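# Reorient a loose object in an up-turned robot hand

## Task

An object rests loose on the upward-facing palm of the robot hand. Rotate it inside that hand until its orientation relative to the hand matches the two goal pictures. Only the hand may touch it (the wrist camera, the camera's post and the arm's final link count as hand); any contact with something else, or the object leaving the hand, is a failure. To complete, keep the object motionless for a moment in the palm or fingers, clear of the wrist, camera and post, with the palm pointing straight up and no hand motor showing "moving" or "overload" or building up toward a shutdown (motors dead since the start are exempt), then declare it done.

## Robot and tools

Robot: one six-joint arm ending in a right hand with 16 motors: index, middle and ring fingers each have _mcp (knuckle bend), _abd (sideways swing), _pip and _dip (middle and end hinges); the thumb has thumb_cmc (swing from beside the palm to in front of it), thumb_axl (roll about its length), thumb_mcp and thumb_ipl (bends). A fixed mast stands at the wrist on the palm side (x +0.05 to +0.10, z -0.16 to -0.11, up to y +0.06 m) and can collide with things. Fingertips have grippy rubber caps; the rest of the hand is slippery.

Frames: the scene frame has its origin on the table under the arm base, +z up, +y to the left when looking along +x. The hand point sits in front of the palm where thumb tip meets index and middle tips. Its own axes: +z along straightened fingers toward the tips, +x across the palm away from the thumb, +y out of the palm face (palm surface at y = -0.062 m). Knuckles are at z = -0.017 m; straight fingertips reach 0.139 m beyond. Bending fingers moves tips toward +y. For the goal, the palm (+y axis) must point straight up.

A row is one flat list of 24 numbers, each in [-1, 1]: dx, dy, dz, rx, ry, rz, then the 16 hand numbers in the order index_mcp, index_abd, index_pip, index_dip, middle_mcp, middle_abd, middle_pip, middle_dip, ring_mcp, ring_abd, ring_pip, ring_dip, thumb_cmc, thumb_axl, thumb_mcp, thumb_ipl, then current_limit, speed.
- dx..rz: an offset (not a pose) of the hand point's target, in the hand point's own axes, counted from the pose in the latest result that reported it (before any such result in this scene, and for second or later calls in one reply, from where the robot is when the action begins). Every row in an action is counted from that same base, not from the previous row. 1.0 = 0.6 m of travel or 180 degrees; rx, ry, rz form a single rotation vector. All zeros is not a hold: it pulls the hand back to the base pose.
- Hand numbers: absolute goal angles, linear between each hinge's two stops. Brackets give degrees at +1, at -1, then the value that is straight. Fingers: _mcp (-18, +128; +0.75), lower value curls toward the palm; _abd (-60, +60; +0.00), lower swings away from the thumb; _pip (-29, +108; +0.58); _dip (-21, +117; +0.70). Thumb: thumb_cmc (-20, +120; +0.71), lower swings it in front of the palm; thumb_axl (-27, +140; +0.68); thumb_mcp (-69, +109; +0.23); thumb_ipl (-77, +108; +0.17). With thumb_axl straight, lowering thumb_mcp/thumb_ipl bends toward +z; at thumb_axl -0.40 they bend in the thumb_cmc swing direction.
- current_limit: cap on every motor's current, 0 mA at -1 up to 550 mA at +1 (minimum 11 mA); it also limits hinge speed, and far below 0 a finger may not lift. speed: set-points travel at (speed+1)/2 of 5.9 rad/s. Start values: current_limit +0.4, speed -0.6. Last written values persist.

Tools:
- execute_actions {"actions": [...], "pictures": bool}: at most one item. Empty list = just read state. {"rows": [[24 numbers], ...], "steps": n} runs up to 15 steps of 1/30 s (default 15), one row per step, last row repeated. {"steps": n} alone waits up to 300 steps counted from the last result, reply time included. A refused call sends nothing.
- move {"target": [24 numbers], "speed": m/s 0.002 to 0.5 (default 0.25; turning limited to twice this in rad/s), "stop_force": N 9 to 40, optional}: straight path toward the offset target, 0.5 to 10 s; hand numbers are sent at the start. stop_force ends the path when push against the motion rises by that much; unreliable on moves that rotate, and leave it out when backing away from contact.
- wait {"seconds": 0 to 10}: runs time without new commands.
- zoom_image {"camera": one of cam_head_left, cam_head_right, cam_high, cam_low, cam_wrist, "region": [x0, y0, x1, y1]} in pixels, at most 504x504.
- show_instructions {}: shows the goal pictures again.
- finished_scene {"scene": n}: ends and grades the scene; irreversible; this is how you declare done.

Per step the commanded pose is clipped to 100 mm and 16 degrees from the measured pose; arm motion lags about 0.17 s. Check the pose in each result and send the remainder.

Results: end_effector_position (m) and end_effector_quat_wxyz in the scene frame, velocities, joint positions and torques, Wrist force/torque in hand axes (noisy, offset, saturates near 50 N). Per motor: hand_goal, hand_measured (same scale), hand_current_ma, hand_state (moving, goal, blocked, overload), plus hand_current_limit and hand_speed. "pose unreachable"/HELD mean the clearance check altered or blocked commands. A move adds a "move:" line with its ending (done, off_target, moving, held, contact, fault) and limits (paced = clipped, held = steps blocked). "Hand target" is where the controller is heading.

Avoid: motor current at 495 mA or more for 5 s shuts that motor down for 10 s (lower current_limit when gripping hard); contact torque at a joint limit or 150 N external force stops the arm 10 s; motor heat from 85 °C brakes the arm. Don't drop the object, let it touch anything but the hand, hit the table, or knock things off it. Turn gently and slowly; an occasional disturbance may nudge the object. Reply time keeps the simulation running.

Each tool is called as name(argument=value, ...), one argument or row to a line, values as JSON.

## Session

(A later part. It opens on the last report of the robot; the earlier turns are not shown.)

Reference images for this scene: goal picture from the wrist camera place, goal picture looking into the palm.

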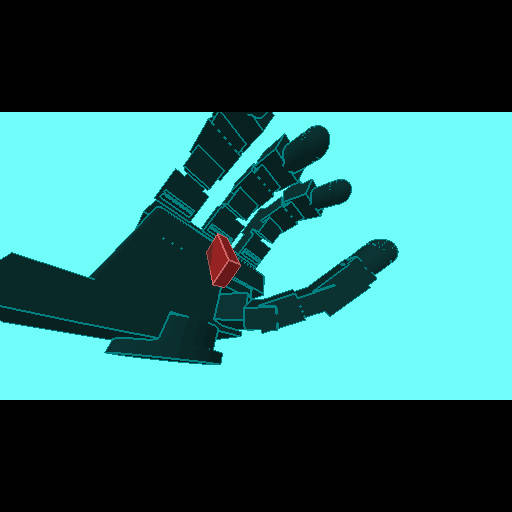

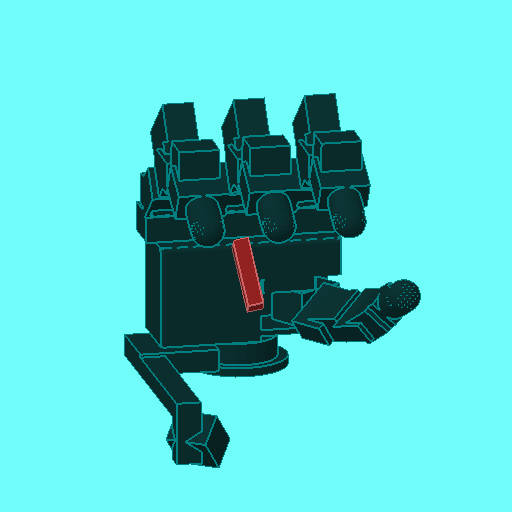

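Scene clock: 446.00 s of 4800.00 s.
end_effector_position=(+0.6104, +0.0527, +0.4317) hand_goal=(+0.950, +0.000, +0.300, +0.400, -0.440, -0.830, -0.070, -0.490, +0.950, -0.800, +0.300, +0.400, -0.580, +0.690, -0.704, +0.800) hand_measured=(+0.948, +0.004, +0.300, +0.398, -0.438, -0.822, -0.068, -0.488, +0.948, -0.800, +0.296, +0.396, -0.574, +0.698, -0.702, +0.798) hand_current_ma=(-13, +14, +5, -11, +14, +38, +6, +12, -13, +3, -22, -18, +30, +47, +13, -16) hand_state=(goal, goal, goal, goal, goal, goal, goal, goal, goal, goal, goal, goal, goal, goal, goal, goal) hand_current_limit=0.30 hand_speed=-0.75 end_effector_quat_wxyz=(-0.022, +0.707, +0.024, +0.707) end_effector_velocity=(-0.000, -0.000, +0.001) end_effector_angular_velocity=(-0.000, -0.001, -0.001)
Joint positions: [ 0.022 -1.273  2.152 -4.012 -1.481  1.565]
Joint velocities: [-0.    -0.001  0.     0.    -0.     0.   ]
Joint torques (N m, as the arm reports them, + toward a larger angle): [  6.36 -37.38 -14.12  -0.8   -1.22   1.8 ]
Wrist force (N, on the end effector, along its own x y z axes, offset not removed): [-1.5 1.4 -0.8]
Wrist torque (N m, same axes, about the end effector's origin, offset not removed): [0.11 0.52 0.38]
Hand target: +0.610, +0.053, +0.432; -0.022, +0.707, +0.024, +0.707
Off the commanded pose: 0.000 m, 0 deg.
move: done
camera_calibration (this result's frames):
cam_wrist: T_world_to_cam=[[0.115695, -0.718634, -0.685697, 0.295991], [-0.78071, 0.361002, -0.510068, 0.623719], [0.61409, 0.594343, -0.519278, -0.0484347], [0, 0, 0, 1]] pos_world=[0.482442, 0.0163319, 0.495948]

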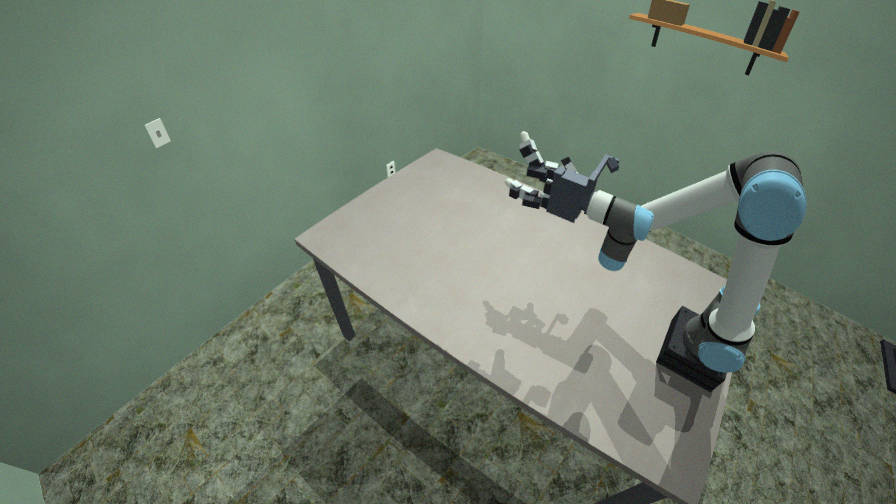

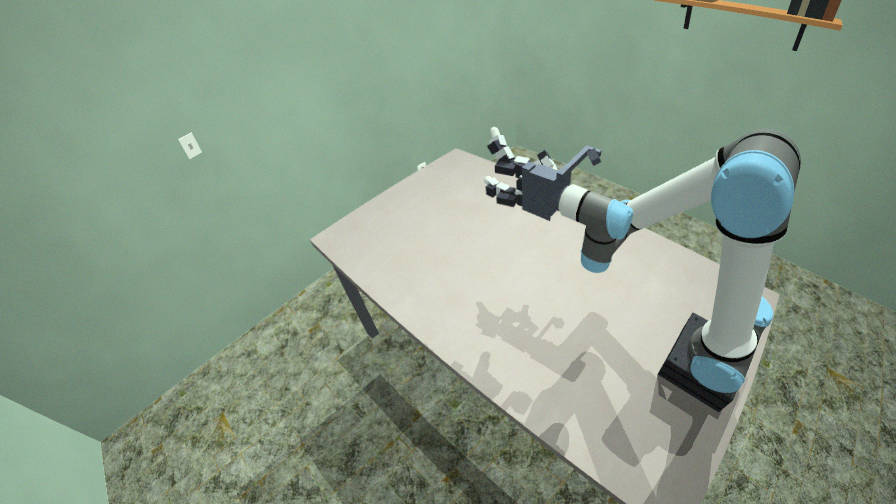

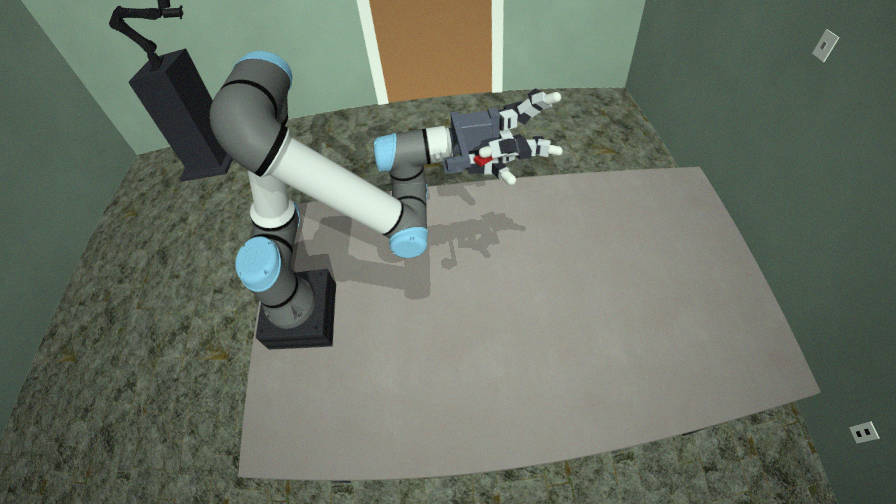

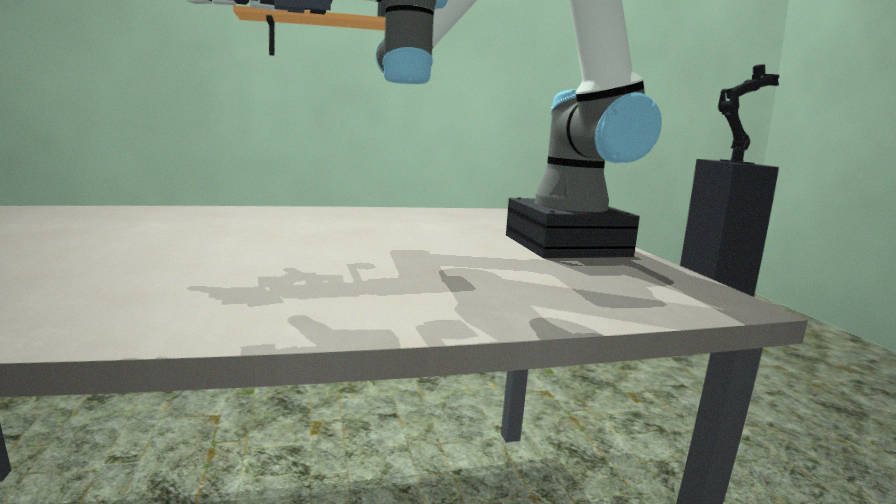

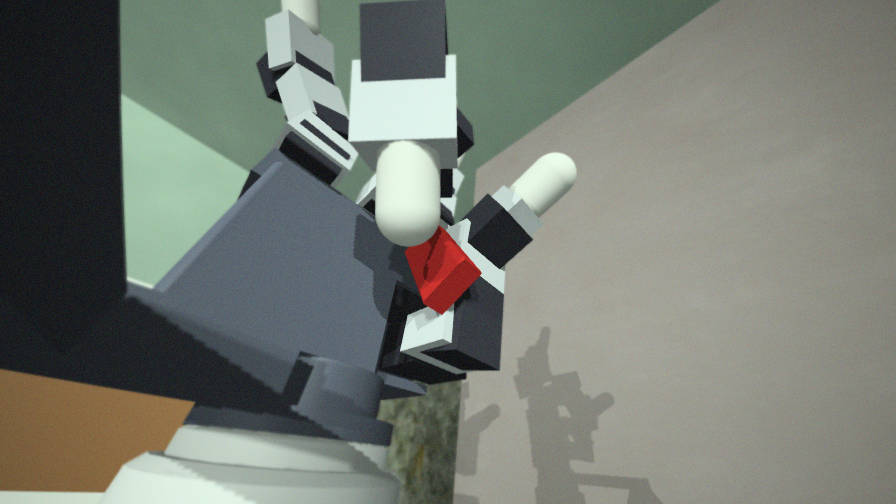

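move(
  target=[0,0,0,0,0,0, 0.95,0,0.3,0.4, -0.44,-0.9,-0.2,-0.49, 0.95,-0.8,0.3,0.4, -0.60,0.60,-0.705,0.8, 0.3,-0.9],
)

zoom_image(
  camera="cam_wrist",
  region=[330, 150, 570, 390],
)

Scene clock: 450.97 s of 4800.00 s.
end_effector_position=(+0.6104, +0.0527, +0.4317) hand_goal=(+0.950, +0.000, +0.300, +0.400, -0.440, -0.900, -0.200, -0.490, +0.950, -0.800, +0.300, +0.400, -0.600, +0.600, -0.704, +0.800) hand_measured=(+0.948, +0.004, +0.300, +0.398, -0.438, -0.892, -0.200, -0.488, +0.948, -0.800, +0.296, +0.396, -0.580, +0.614, -0.702, +0.798) hand_current_ma=(-13, +14, +5, -11, +14, +34, +5, +12, -13, +3, -22, -18, +104, +84, +13, -14) hand_state=(goal, goal, goal, goal, goal, goal, goal, goal, goal, goal, goal, goal, blocked, goal, goal, goal) hand_current_limit=0.30 hand_speed=-0.90 end_effector_quat_wxyz=(-0.022, +0.707, +0.024, +0.707) end_effector_velocity=(-0.000, -0.000, -0.000) end_effector_angular_velocity=(-0.000, -0.001, -0.000)
Joint positions: [ 0.022 -1.273  2.152 -4.012 -1.481  1.565]
Joint velocities: [-0.     0.     0.    -0.001 -0.    -0.   ]
Joint torques (N m, as the arm reports them, + toward a larger angle): [  6.25 -37.28 -13.6   -0.84  -1.26   1.73]
Wrist force (N, on the end effector, along its own x y z axes, offset not removed): [0.2 -0.7 -1.1]
Wrist torque (N m, same axes, about the end effector's origin, offset not removed): [-0.03 0.32 0.41]
Hand target: +0.610, +0.053, +0.432; -0.022, +0.707, +0.024, +0.707
Off the commanded pose: 0.000 m, 0 deg.
After step 90, 1.20 s passed at rest.
move: done
camera_calibration (this result's frames):
cam_wrist: T_world_to_cam=[[0.115695, -0.718634, -0.685697, 0.295991], [-0.78071, 0.361002, -0.510068, 0.623719], [0.61409, 0.594343, -0.519278, -0.0484346], [0, 0, 0, 1]] pos_world=[0.482442, 0.016332, 0.495948]

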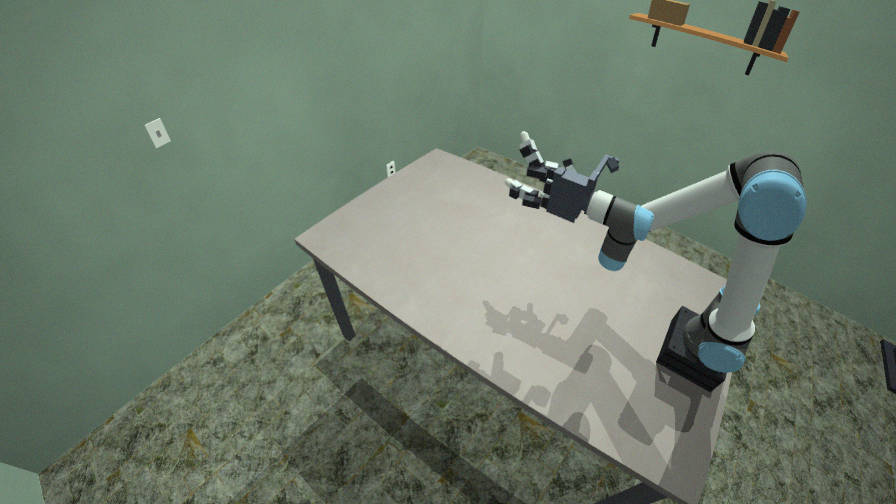

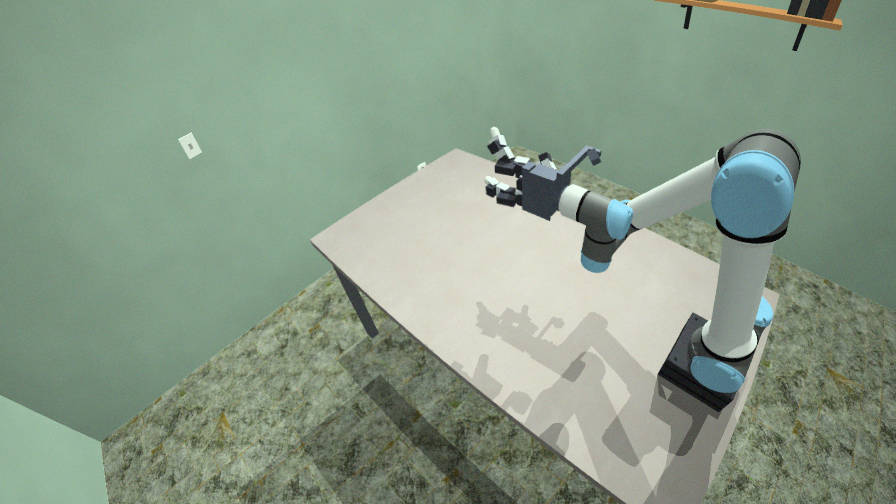

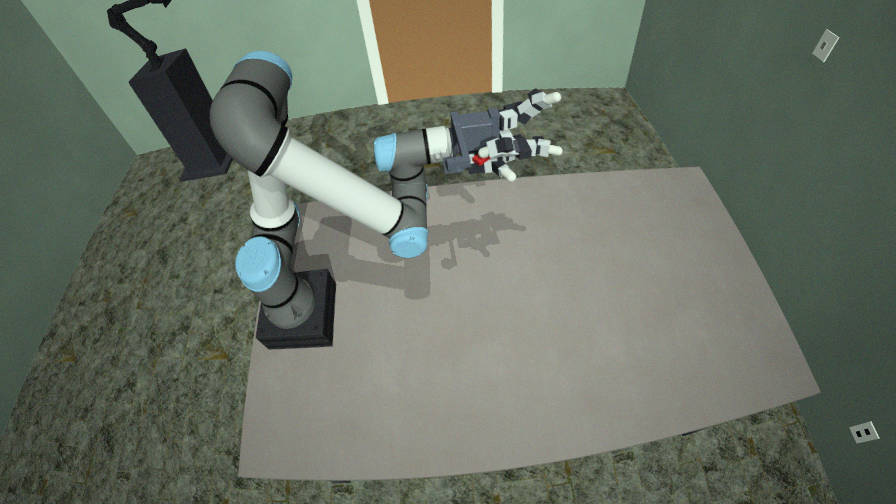

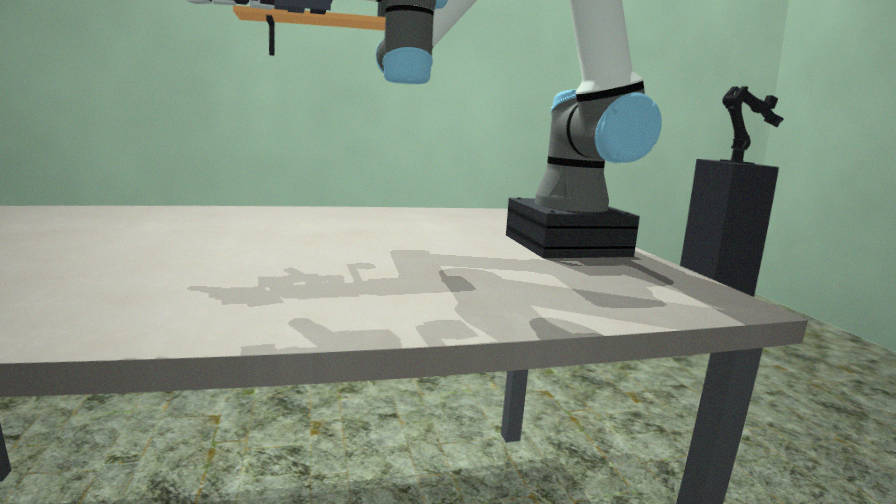

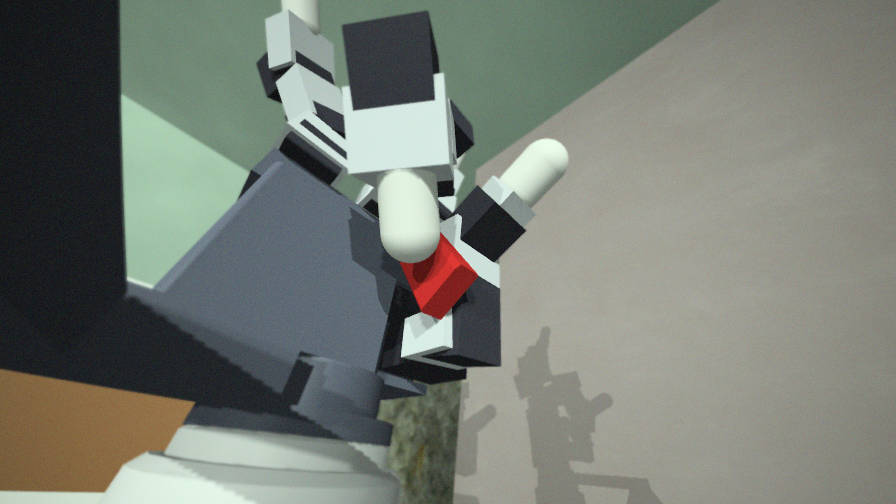

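Region (330, 150, 570, 390) of cam_wrist's 896x504 image, scaled by 2.100, with more detail than that image has.

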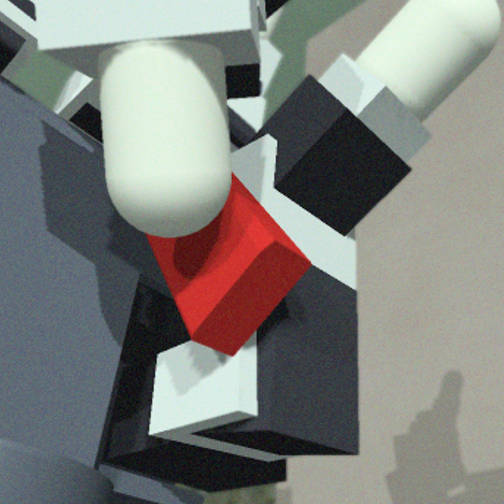

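Nearly touching. Clamp with the thumb.

move(
  target=[0,0,0,0,0,0, 0.95,0,0.3,0.4, -0.43,-0.9,-0.24,-0.50, 0.95,-0.8,0.3,0.4, -0.67,0.54,-0.705,0.8, 0.3,-0.92],
)

zoom_image(
  camera="cam_wrist",
  region=[330, 150, 570, 390],
)

Scene clock: 454.57 s of 4800.00 s.
end_effector_position=(+0.6104, +0.0527, +0.4317) hand_goal=(+0.950, +0.000, +0.300, +0.400, -0.430, -0.900, -0.240, -0.500, +0.950, -0.800, +0.300, +0.400, -0.670, +0.540, -0.704, +0.800) hand_measured=(+0.948, +0.004, +0.300, +0.398, -0.434, -0.896, -0.218, -0.488, +0.948, -0.800, +0.296, +0.396, -0.606, +0.582, -0.702, +0.798) hand_current_ma=(-13, +14, +5, -11, -18, +15, +112, +71, -13, +3, -22, -18, +325, +257, +11, -14) hand_state=(goal, goal, goal, goal, goal, goal, blocked, goal, goal, goal, goal, goal, blocked, blocked, goal, goal) hand_current_limit=0.30 hand_speed=-0.92 end_effector_quat_wxyz=(-0.022, +0.707, +0.024, +0.707) end_effector_velocity=(+0.000, -0.000, +0.000) end_effector_angular_velocity=(+0.000, +0.000, -0.000)
Joint positions: [ 0.022 -1.273  2.152 -4.012 -1.481  1.565]
Joint velocities: [-0.     0.    -0.001  0.     0.    -0.   ]
Joint torques (N m, as the arm reports them, + toward a larger angle): [  5.96 -37.21 -12.99  -0.75  -1.26   1.79]
Wrist force (N, on the end effector, along its own x y z axes, offset not removed): [-1.9 1.0 -0.3]
Wrist torque (N m, same axes, about the end effector's origin, offset not removed): [0.13 0.45 0.28]
Hand target: +0.610, +0.053, +0.432; -0.022, +0.707, +0.024, +0.707
Off the commanded pose: 0.000 m, 0 deg.
move: done
camera_calibration (this result's frames):
cam_wrist: T_world_to_cam=[[0.115695, -0.718634, -0.685697, 0.295991], [-0.78071, 0.361002, -0.510068, 0.623719], [0.61409, 0.594343, -0.519278, -0.0484347], [0, 0, 0, 1]] pos_world=[0.482442, 0.016332, 0.495948]

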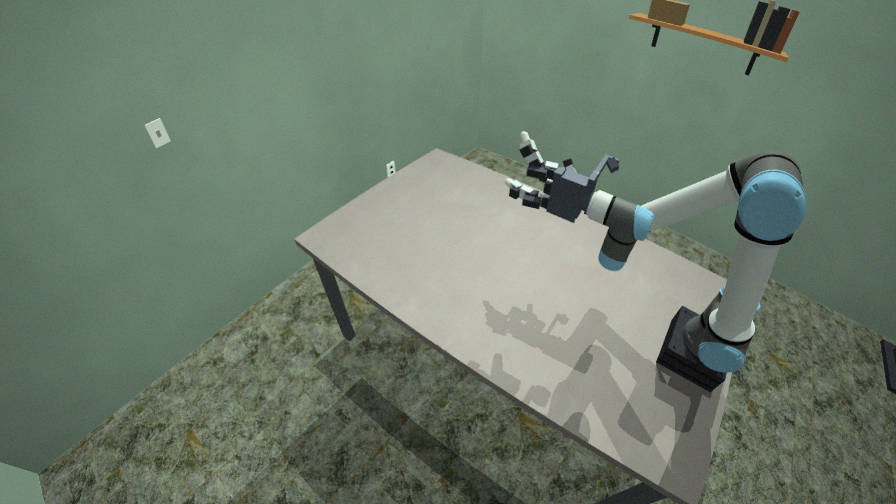

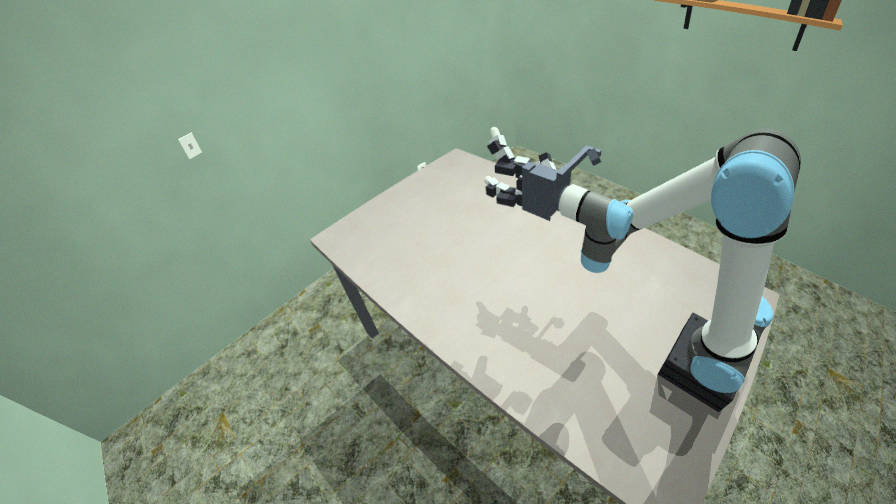

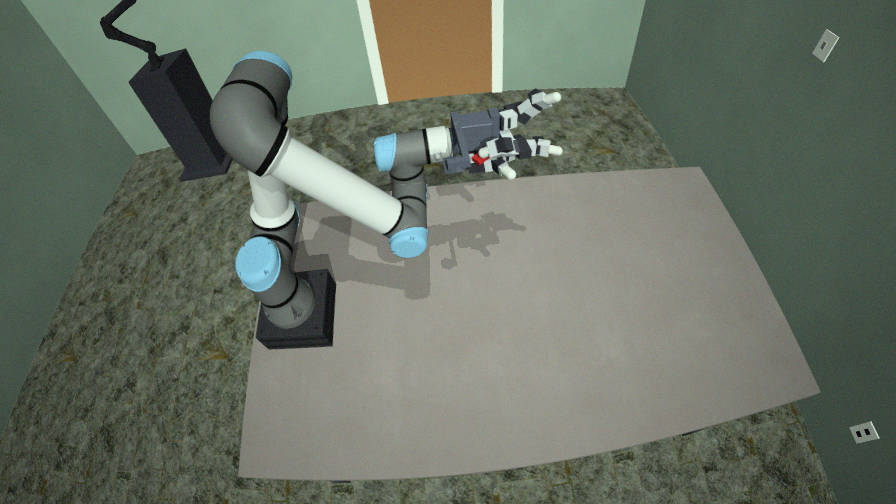

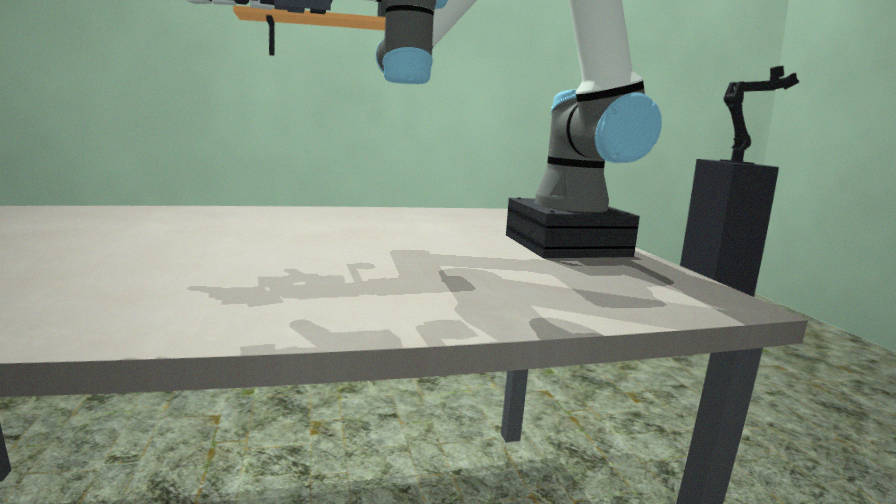

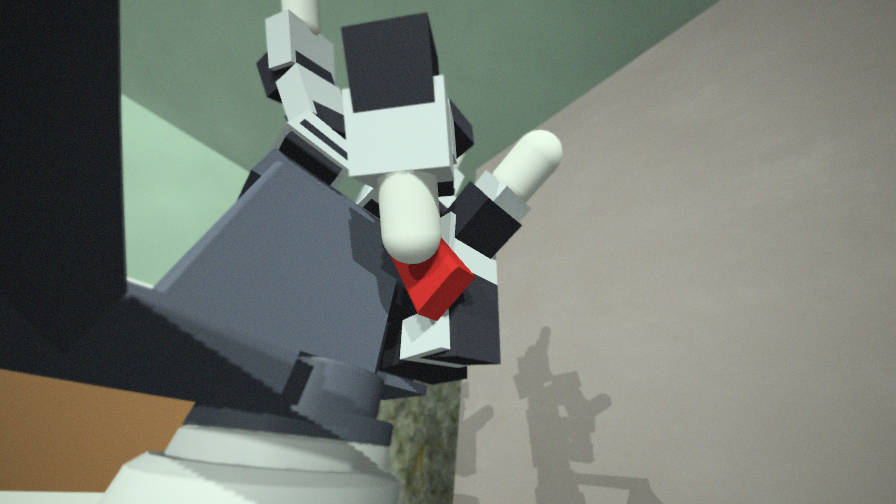

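Region (330, 150, 570, 390) of cam_wrist's 896x504 image, scaled by 2.100, with more detail than that image has.

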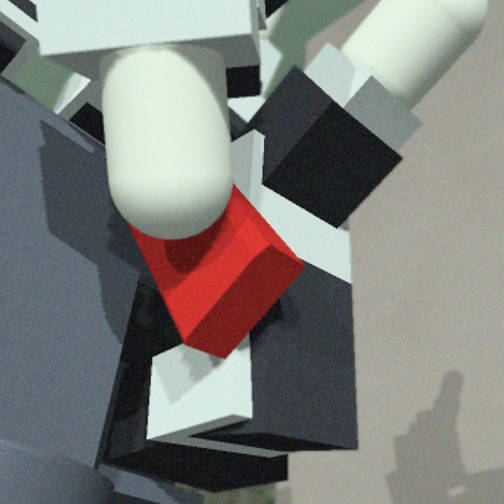

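Clamped with yaw ≈8°, lean ≈2.5°. Roll back.

move(
  target=[0.163,-0.097,0,0,0,-0.5, 0.95,0,0.3,0.4, -0.43,-0.9,-0.25,-0.50, 0.95,-0.8,0.3,0.4, -0.67,0.54,-0.705,0.8, 0.3,-0.92],
  speed=0.25,
)

zoom_image(
  camera="cam_wrist",
  region=[330, 150, 570, 390],
)

Scene clock: 460.33 s of 4800.00 s.
end_effector_position=(+0.6067, +0.1110, +0.5293) hand_goal=(+0.950, +0.000, +0.300, +0.400, -0.430, -0.900, -0.250, -0.500, +0.950, -0.800, +0.300, +0.400, -0.670, +0.540, -0.704, +0.800) hand_measured=(+0.958, +0.004, +0.300, +0.398, -0.436, -0.902, -0.218, -0.486, +0.958, -0.800, +0.300, +0.398, -0.608, +0.576, -0.704, +0.798) hand_current_ma=(+48, +14, +5, -11, -29, -10, +162, +83, +41, +4, +2, -12, +321, +225, -5, -14) hand_state=(goal, goal, goal, goal, goal, goal, blocked, goal, goal, goal, goal, goal, blocked, blocked, goal, goal) hand_current_limit=0.30 hand_speed=-0.92 end_effector_quat_wxyz=(+0.484, +0.483, +0.516, +0.515) end_effector_velocity=(-0.000, +0.000, -0.000) end_effector_angular_velocity=(-0.008, +0.001, +0.000)
Joint positions: [ 0.011 -1.254  2.163 -4.042 -1.471 -0.005]
Joint velocities: [-0.002 -0.002  0.002  0.001  0.002 -0.008]
Joint torques (N m, as the arm reports them, + toward a larger angle): [-10.88 -40.15  -1.88   0.11   1.15  -1.72]
Wrist force (N, on the end effector, along its own x y z axes, offset not removed): [1.5 -1.2 1.0]
Wrist torque (N m, same axes, about the end effector's origin, offset not removed): [-0.28 -0.03 0.25]
Hand target: +0.607, +0.111, +0.529; +0.484, +0.483, +0.516, +0.515
Off the commanded pose: 0.000 m, 0 deg.
move: done
camera_calibration (this result's frames):
cam_wrist: T_world_to_cam=[[0.113363, -0.680294, 0.724119, -0.343825], [-0.721762, -0.557248, -0.410529, 0.663017], [0.682794, -0.476103, -0.554182, 0.0654848], [0, 0, 0, 1]] pos_world=[0.472805, 0.16674, 0.557449]

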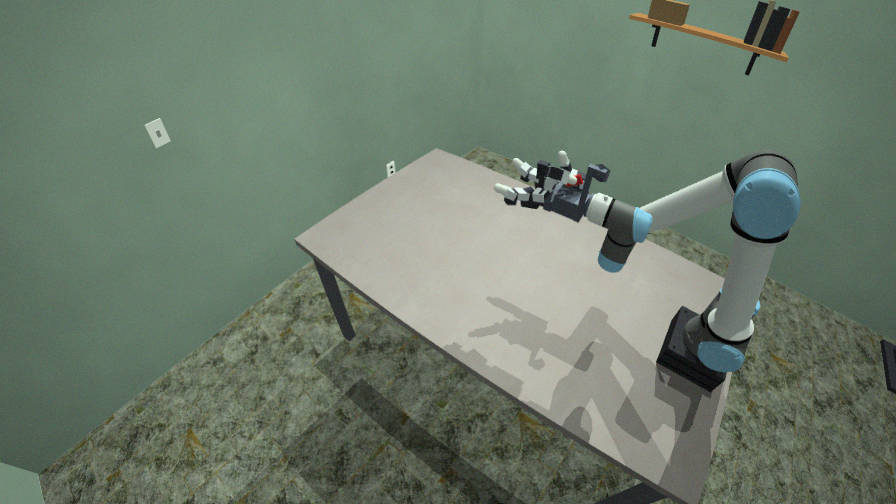

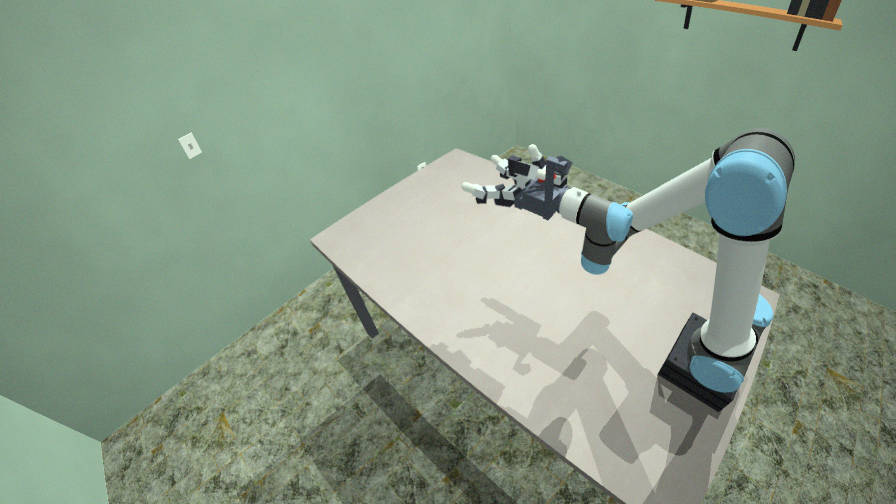

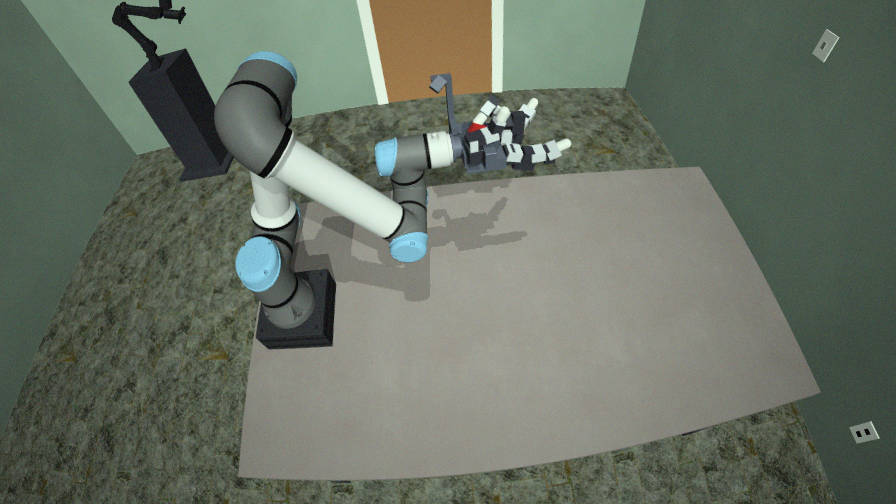

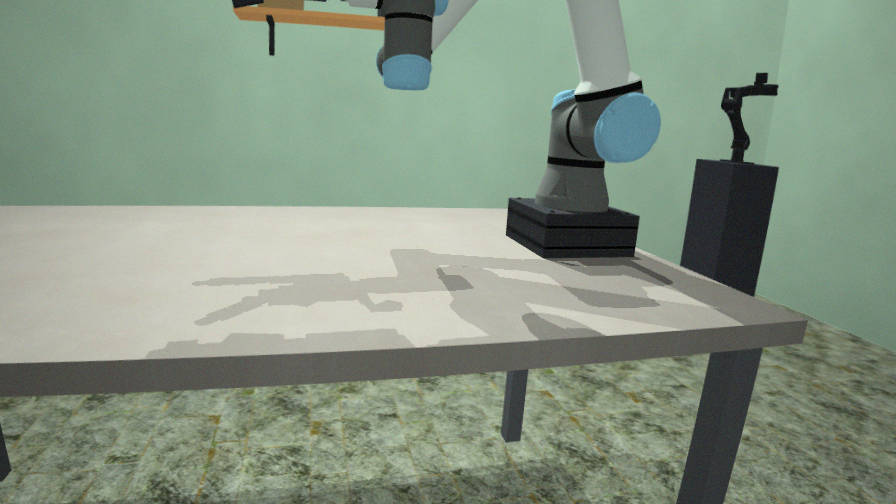

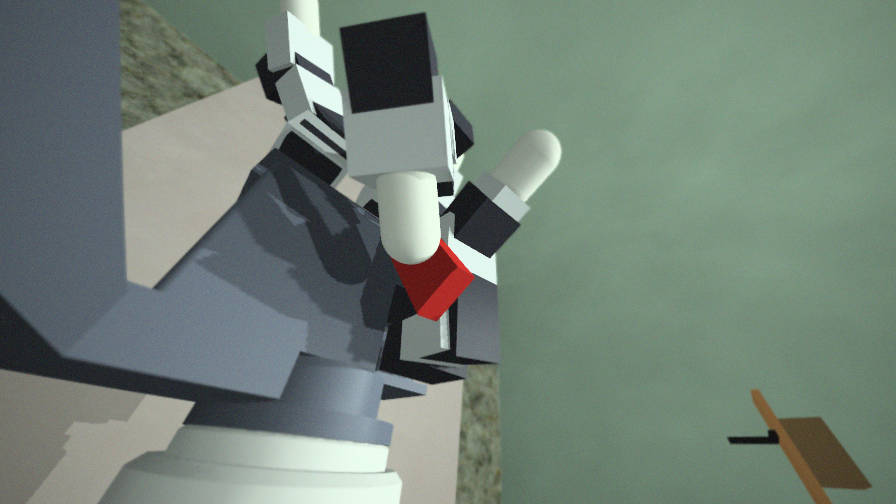

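Region (330, 150, 570, 390) of cam_wrist's 896x504 image, scaled by 2.100, with more detail than that image has.

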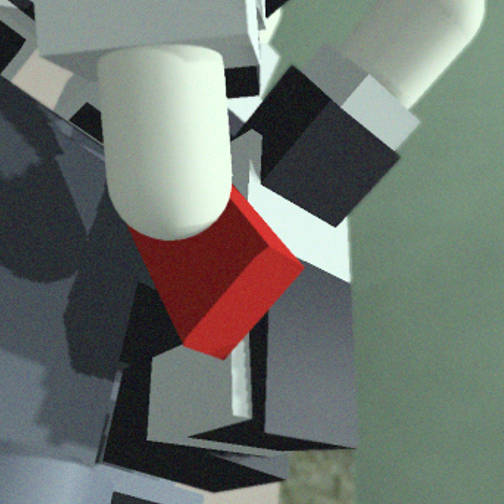

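wait(
  seconds=1,
)

finished_scene(
  scene=2,
)

Scene clock: 464.03 s of 4800.00 s.
end_effector_position=(+0.6067, +0.1110, +0.5294) hand_goal=(+0.950, +0.000, +0.300, +0.400, -0.430, -0.900, -0.250, -0.500, +0.950, -0.800, +0.300, +0.400, -0.670, +0.540, -0.704, +0.800) hand_measured=(+0.958, +0.004, +0.300, +0.398, -0.436, -0.902, -0.218, -0.486, +0.958, -0.800, +0.300, +0.398, -0.608, +0.576, -0.704, +0.798) hand_current_ma=(+48, +14, +5, -11, -29, -10, +162, +83, +41, +4, +2, -12, +321, +225, -5, -14) hand_state=(goal, goal, goal, goal, goal, goal, blocked, goal, goal, goal, goal, goal, blocked, blocked, goal, goal) hand_current_limit=0.30 hand_speed=-0.92 end_effector_quat_wxyz=(+0.484, +0.483, +0.516, +0.515) end_effector_velocity=(+0.000, +0.000, -0.000) end_effector_angular_velocity=(+0.000, +0.001, +0.000)
Joint positions: [ 0.011 -1.254  2.163 -4.042 -1.47  -0.006]
Joint velocities: [ 0.    -0.     0.     0.001 -0.    -0.   ]
Joint torques (N m, as the arm reports them, + toward a larger angle): [ -9.06 -39.57  -2.13   0.17   1.35  -1.89]
Wrist force (N, on the end effector, along its own x y z axes, offset not removed): [-0.1 0.2 -0.8]
Wrist torque (N m, same axes, about the end effector's origin, offset not removed): [-0.02 0.28 0.17]
Hand target: +0.607, +0.111, +0.529; +0.484, +0.483, +0.516, +0.515
Off the commanded pose: 0.000 m, 0 deg.
Steps of this call (steps 1 to 90: nothing new was sent; then 0.70 s passed at rest). Readings (end_effector_position | what the end effector reports):
1: (+0.6067, +0.1110, +0.5293) | hand_goal=(+0.950, +0.000, +0.300, +0.400, -0.430, -0.900, -0.250, -0.500, +0.950, -0.800, +0.300, +0.400, -0.670, +0.540, -0.704, +0.800) hand_measured=(+0.958, +0.004, +0.300, +0.398, -0.436, -0.902, -0.218, -0.486, +0.958, -0.800, +0.300, +0.398, -0.608, +0.576, -0.704, +0.798) hand_current_ma=(+48, +14, +5, -11, -29, -10, +162, +83, +41, +4, +2, -12, +321, +225, -5, -14) hand_state=(goal, goal, goal, goal, goal, goal, blocked, goal, goal, goal, goal, goal, blocked, blocked, goal, goal) hand_current_limit=0.30 hand_speed=-0.92
2: (+0.6067, +0.1110, +0.5294) | hand_goal=(+0.950, +0.000, +0.300, +0.400, -0.430, -0.900, -0.250, -0.500, +0.950, -0.800, +0.300, +0.400, -0.670, +0.540, -0.704, +0.800) hand_measured=(+0.958, +0.004, +0.300, +0.398, -0.436, -0.902, -0.218, -0.486, +0.958, -0.800, +0.300, +0.398, -0.608, +0.576, -0.704, +0.798) hand_current_ma=(+48, +14, +5, -11, -29, -10, +162, +83, +41, +4, +2, -12, +321, +225, -5, -14) hand_state=(goal, goal, goal, goal, goal, goal, blocked, goal, goal, goal, goal, goal, blocked, blocked, goal, goal) hand_current_limit=0.30 hand_speed=-0.92
4: (+0.6067, +0.1110, +0.5294) | hand_goal=(+0.950, +0.000, +0.300, +0.400, -0.430, -0.900, -0.250, -0.500, +0.950, -0.800, +0.300, +0.400, -0.670, +0.540, -0.704, +0.800) hand_measured=(+0.958, +0.004, +0.300, +0.398, -0.436, -0.902, -0.218, -0.486, +0.958, -0.800, +0.300, +0.398, -0.608, +0.576, -0.704, +0.798) hand_current_ma=(+48, +14, +5, -11, -29, -10, +162, +83, +41, +4, +2, -12, +321, +225, -5, -14) hand_state=(goal, goal, goal, goal, goal, goal, blocked, goal, goal, goal, goal, goal, blocked, blocked, goal, goal) hand_current_limit=0.30 hand_speed=-0.92
8: (+0.6067, +0.1110, +0.5294) | hand_goal=(+0.950, +0.000, +0.300, +0.400, -0.430, -0.900, -0.250, -0.500, +0.950, -0.800, +0.300, +0.400, -0.670, +0.540, -0.704, +0.800) hand_measured=(+0.958, +0.004, +0.300, +0.398, -0.436, -0.902, -0.218, -0.486, +0.958, -0.800, +0.300, +0.398, -0.608, +0.576, -0.704, +0.798) hand_current_ma=(+48, +14, +5, -11, -29, -10, +162, +83, +41, +4, +2, -12, +321, +225, -5, -14) hand_state=(goal, goal, goal, goal, goal, goal, blocked, goal, goal, goal, goal, goal, blocked, blocked, goal, goal) hand_current_limit=0.30 hand_speed=-0.92
90: the state above
camera_calibration (this result's frames):
cam_wrist: T_world_to_cam=[[0.113369, -0.679829, 0.724555, -0.344132], [-0.721744, -0.557527, -0.410183, 0.662881], [0.682813, -0.476441, -0.553869, 0.065377], [0, 0, 0, 1]] pos_world=[0.472804, 0.166771, 0.557455]

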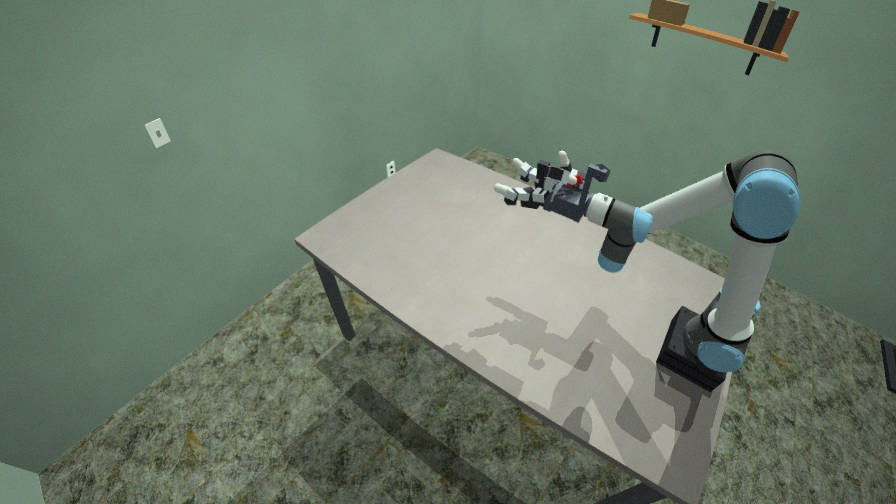

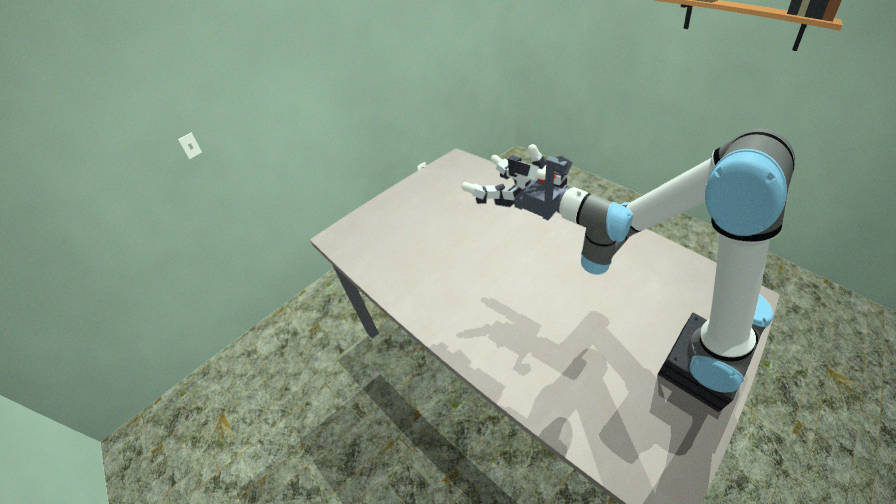

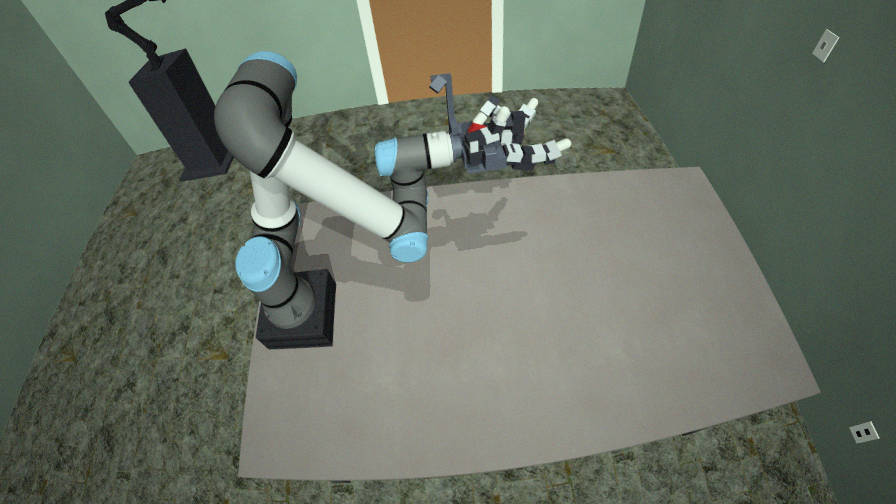

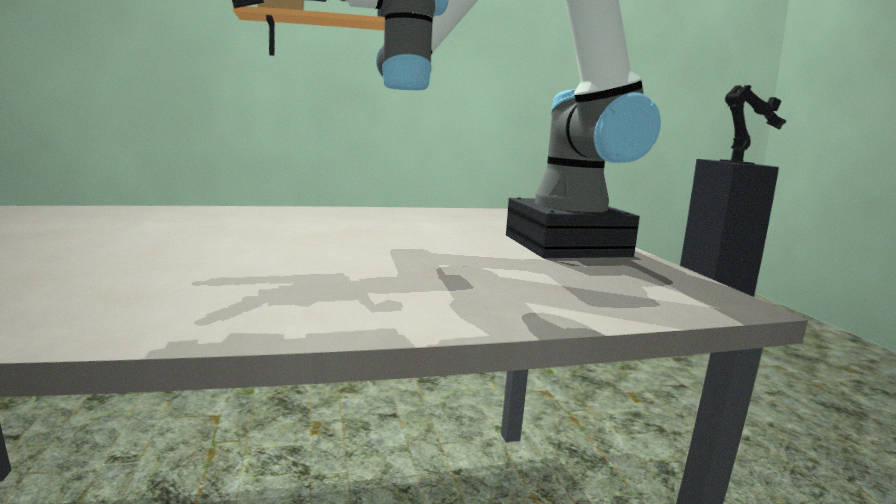

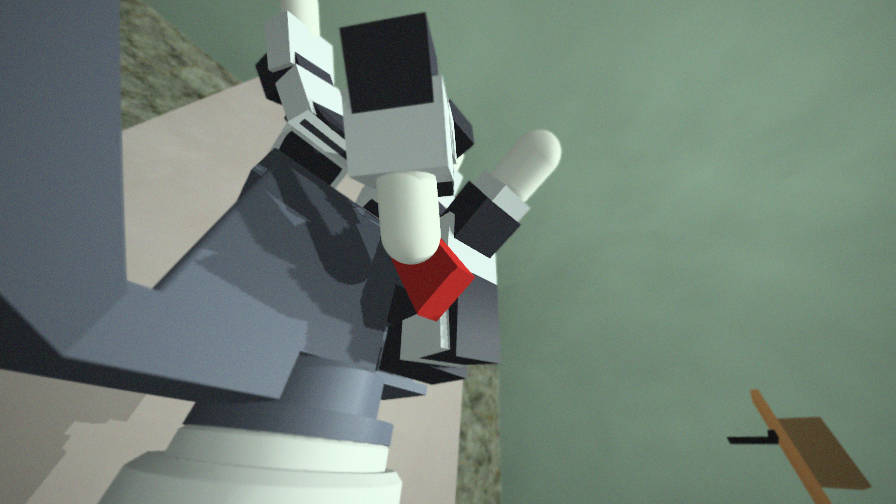

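The scene is finished: the task was done.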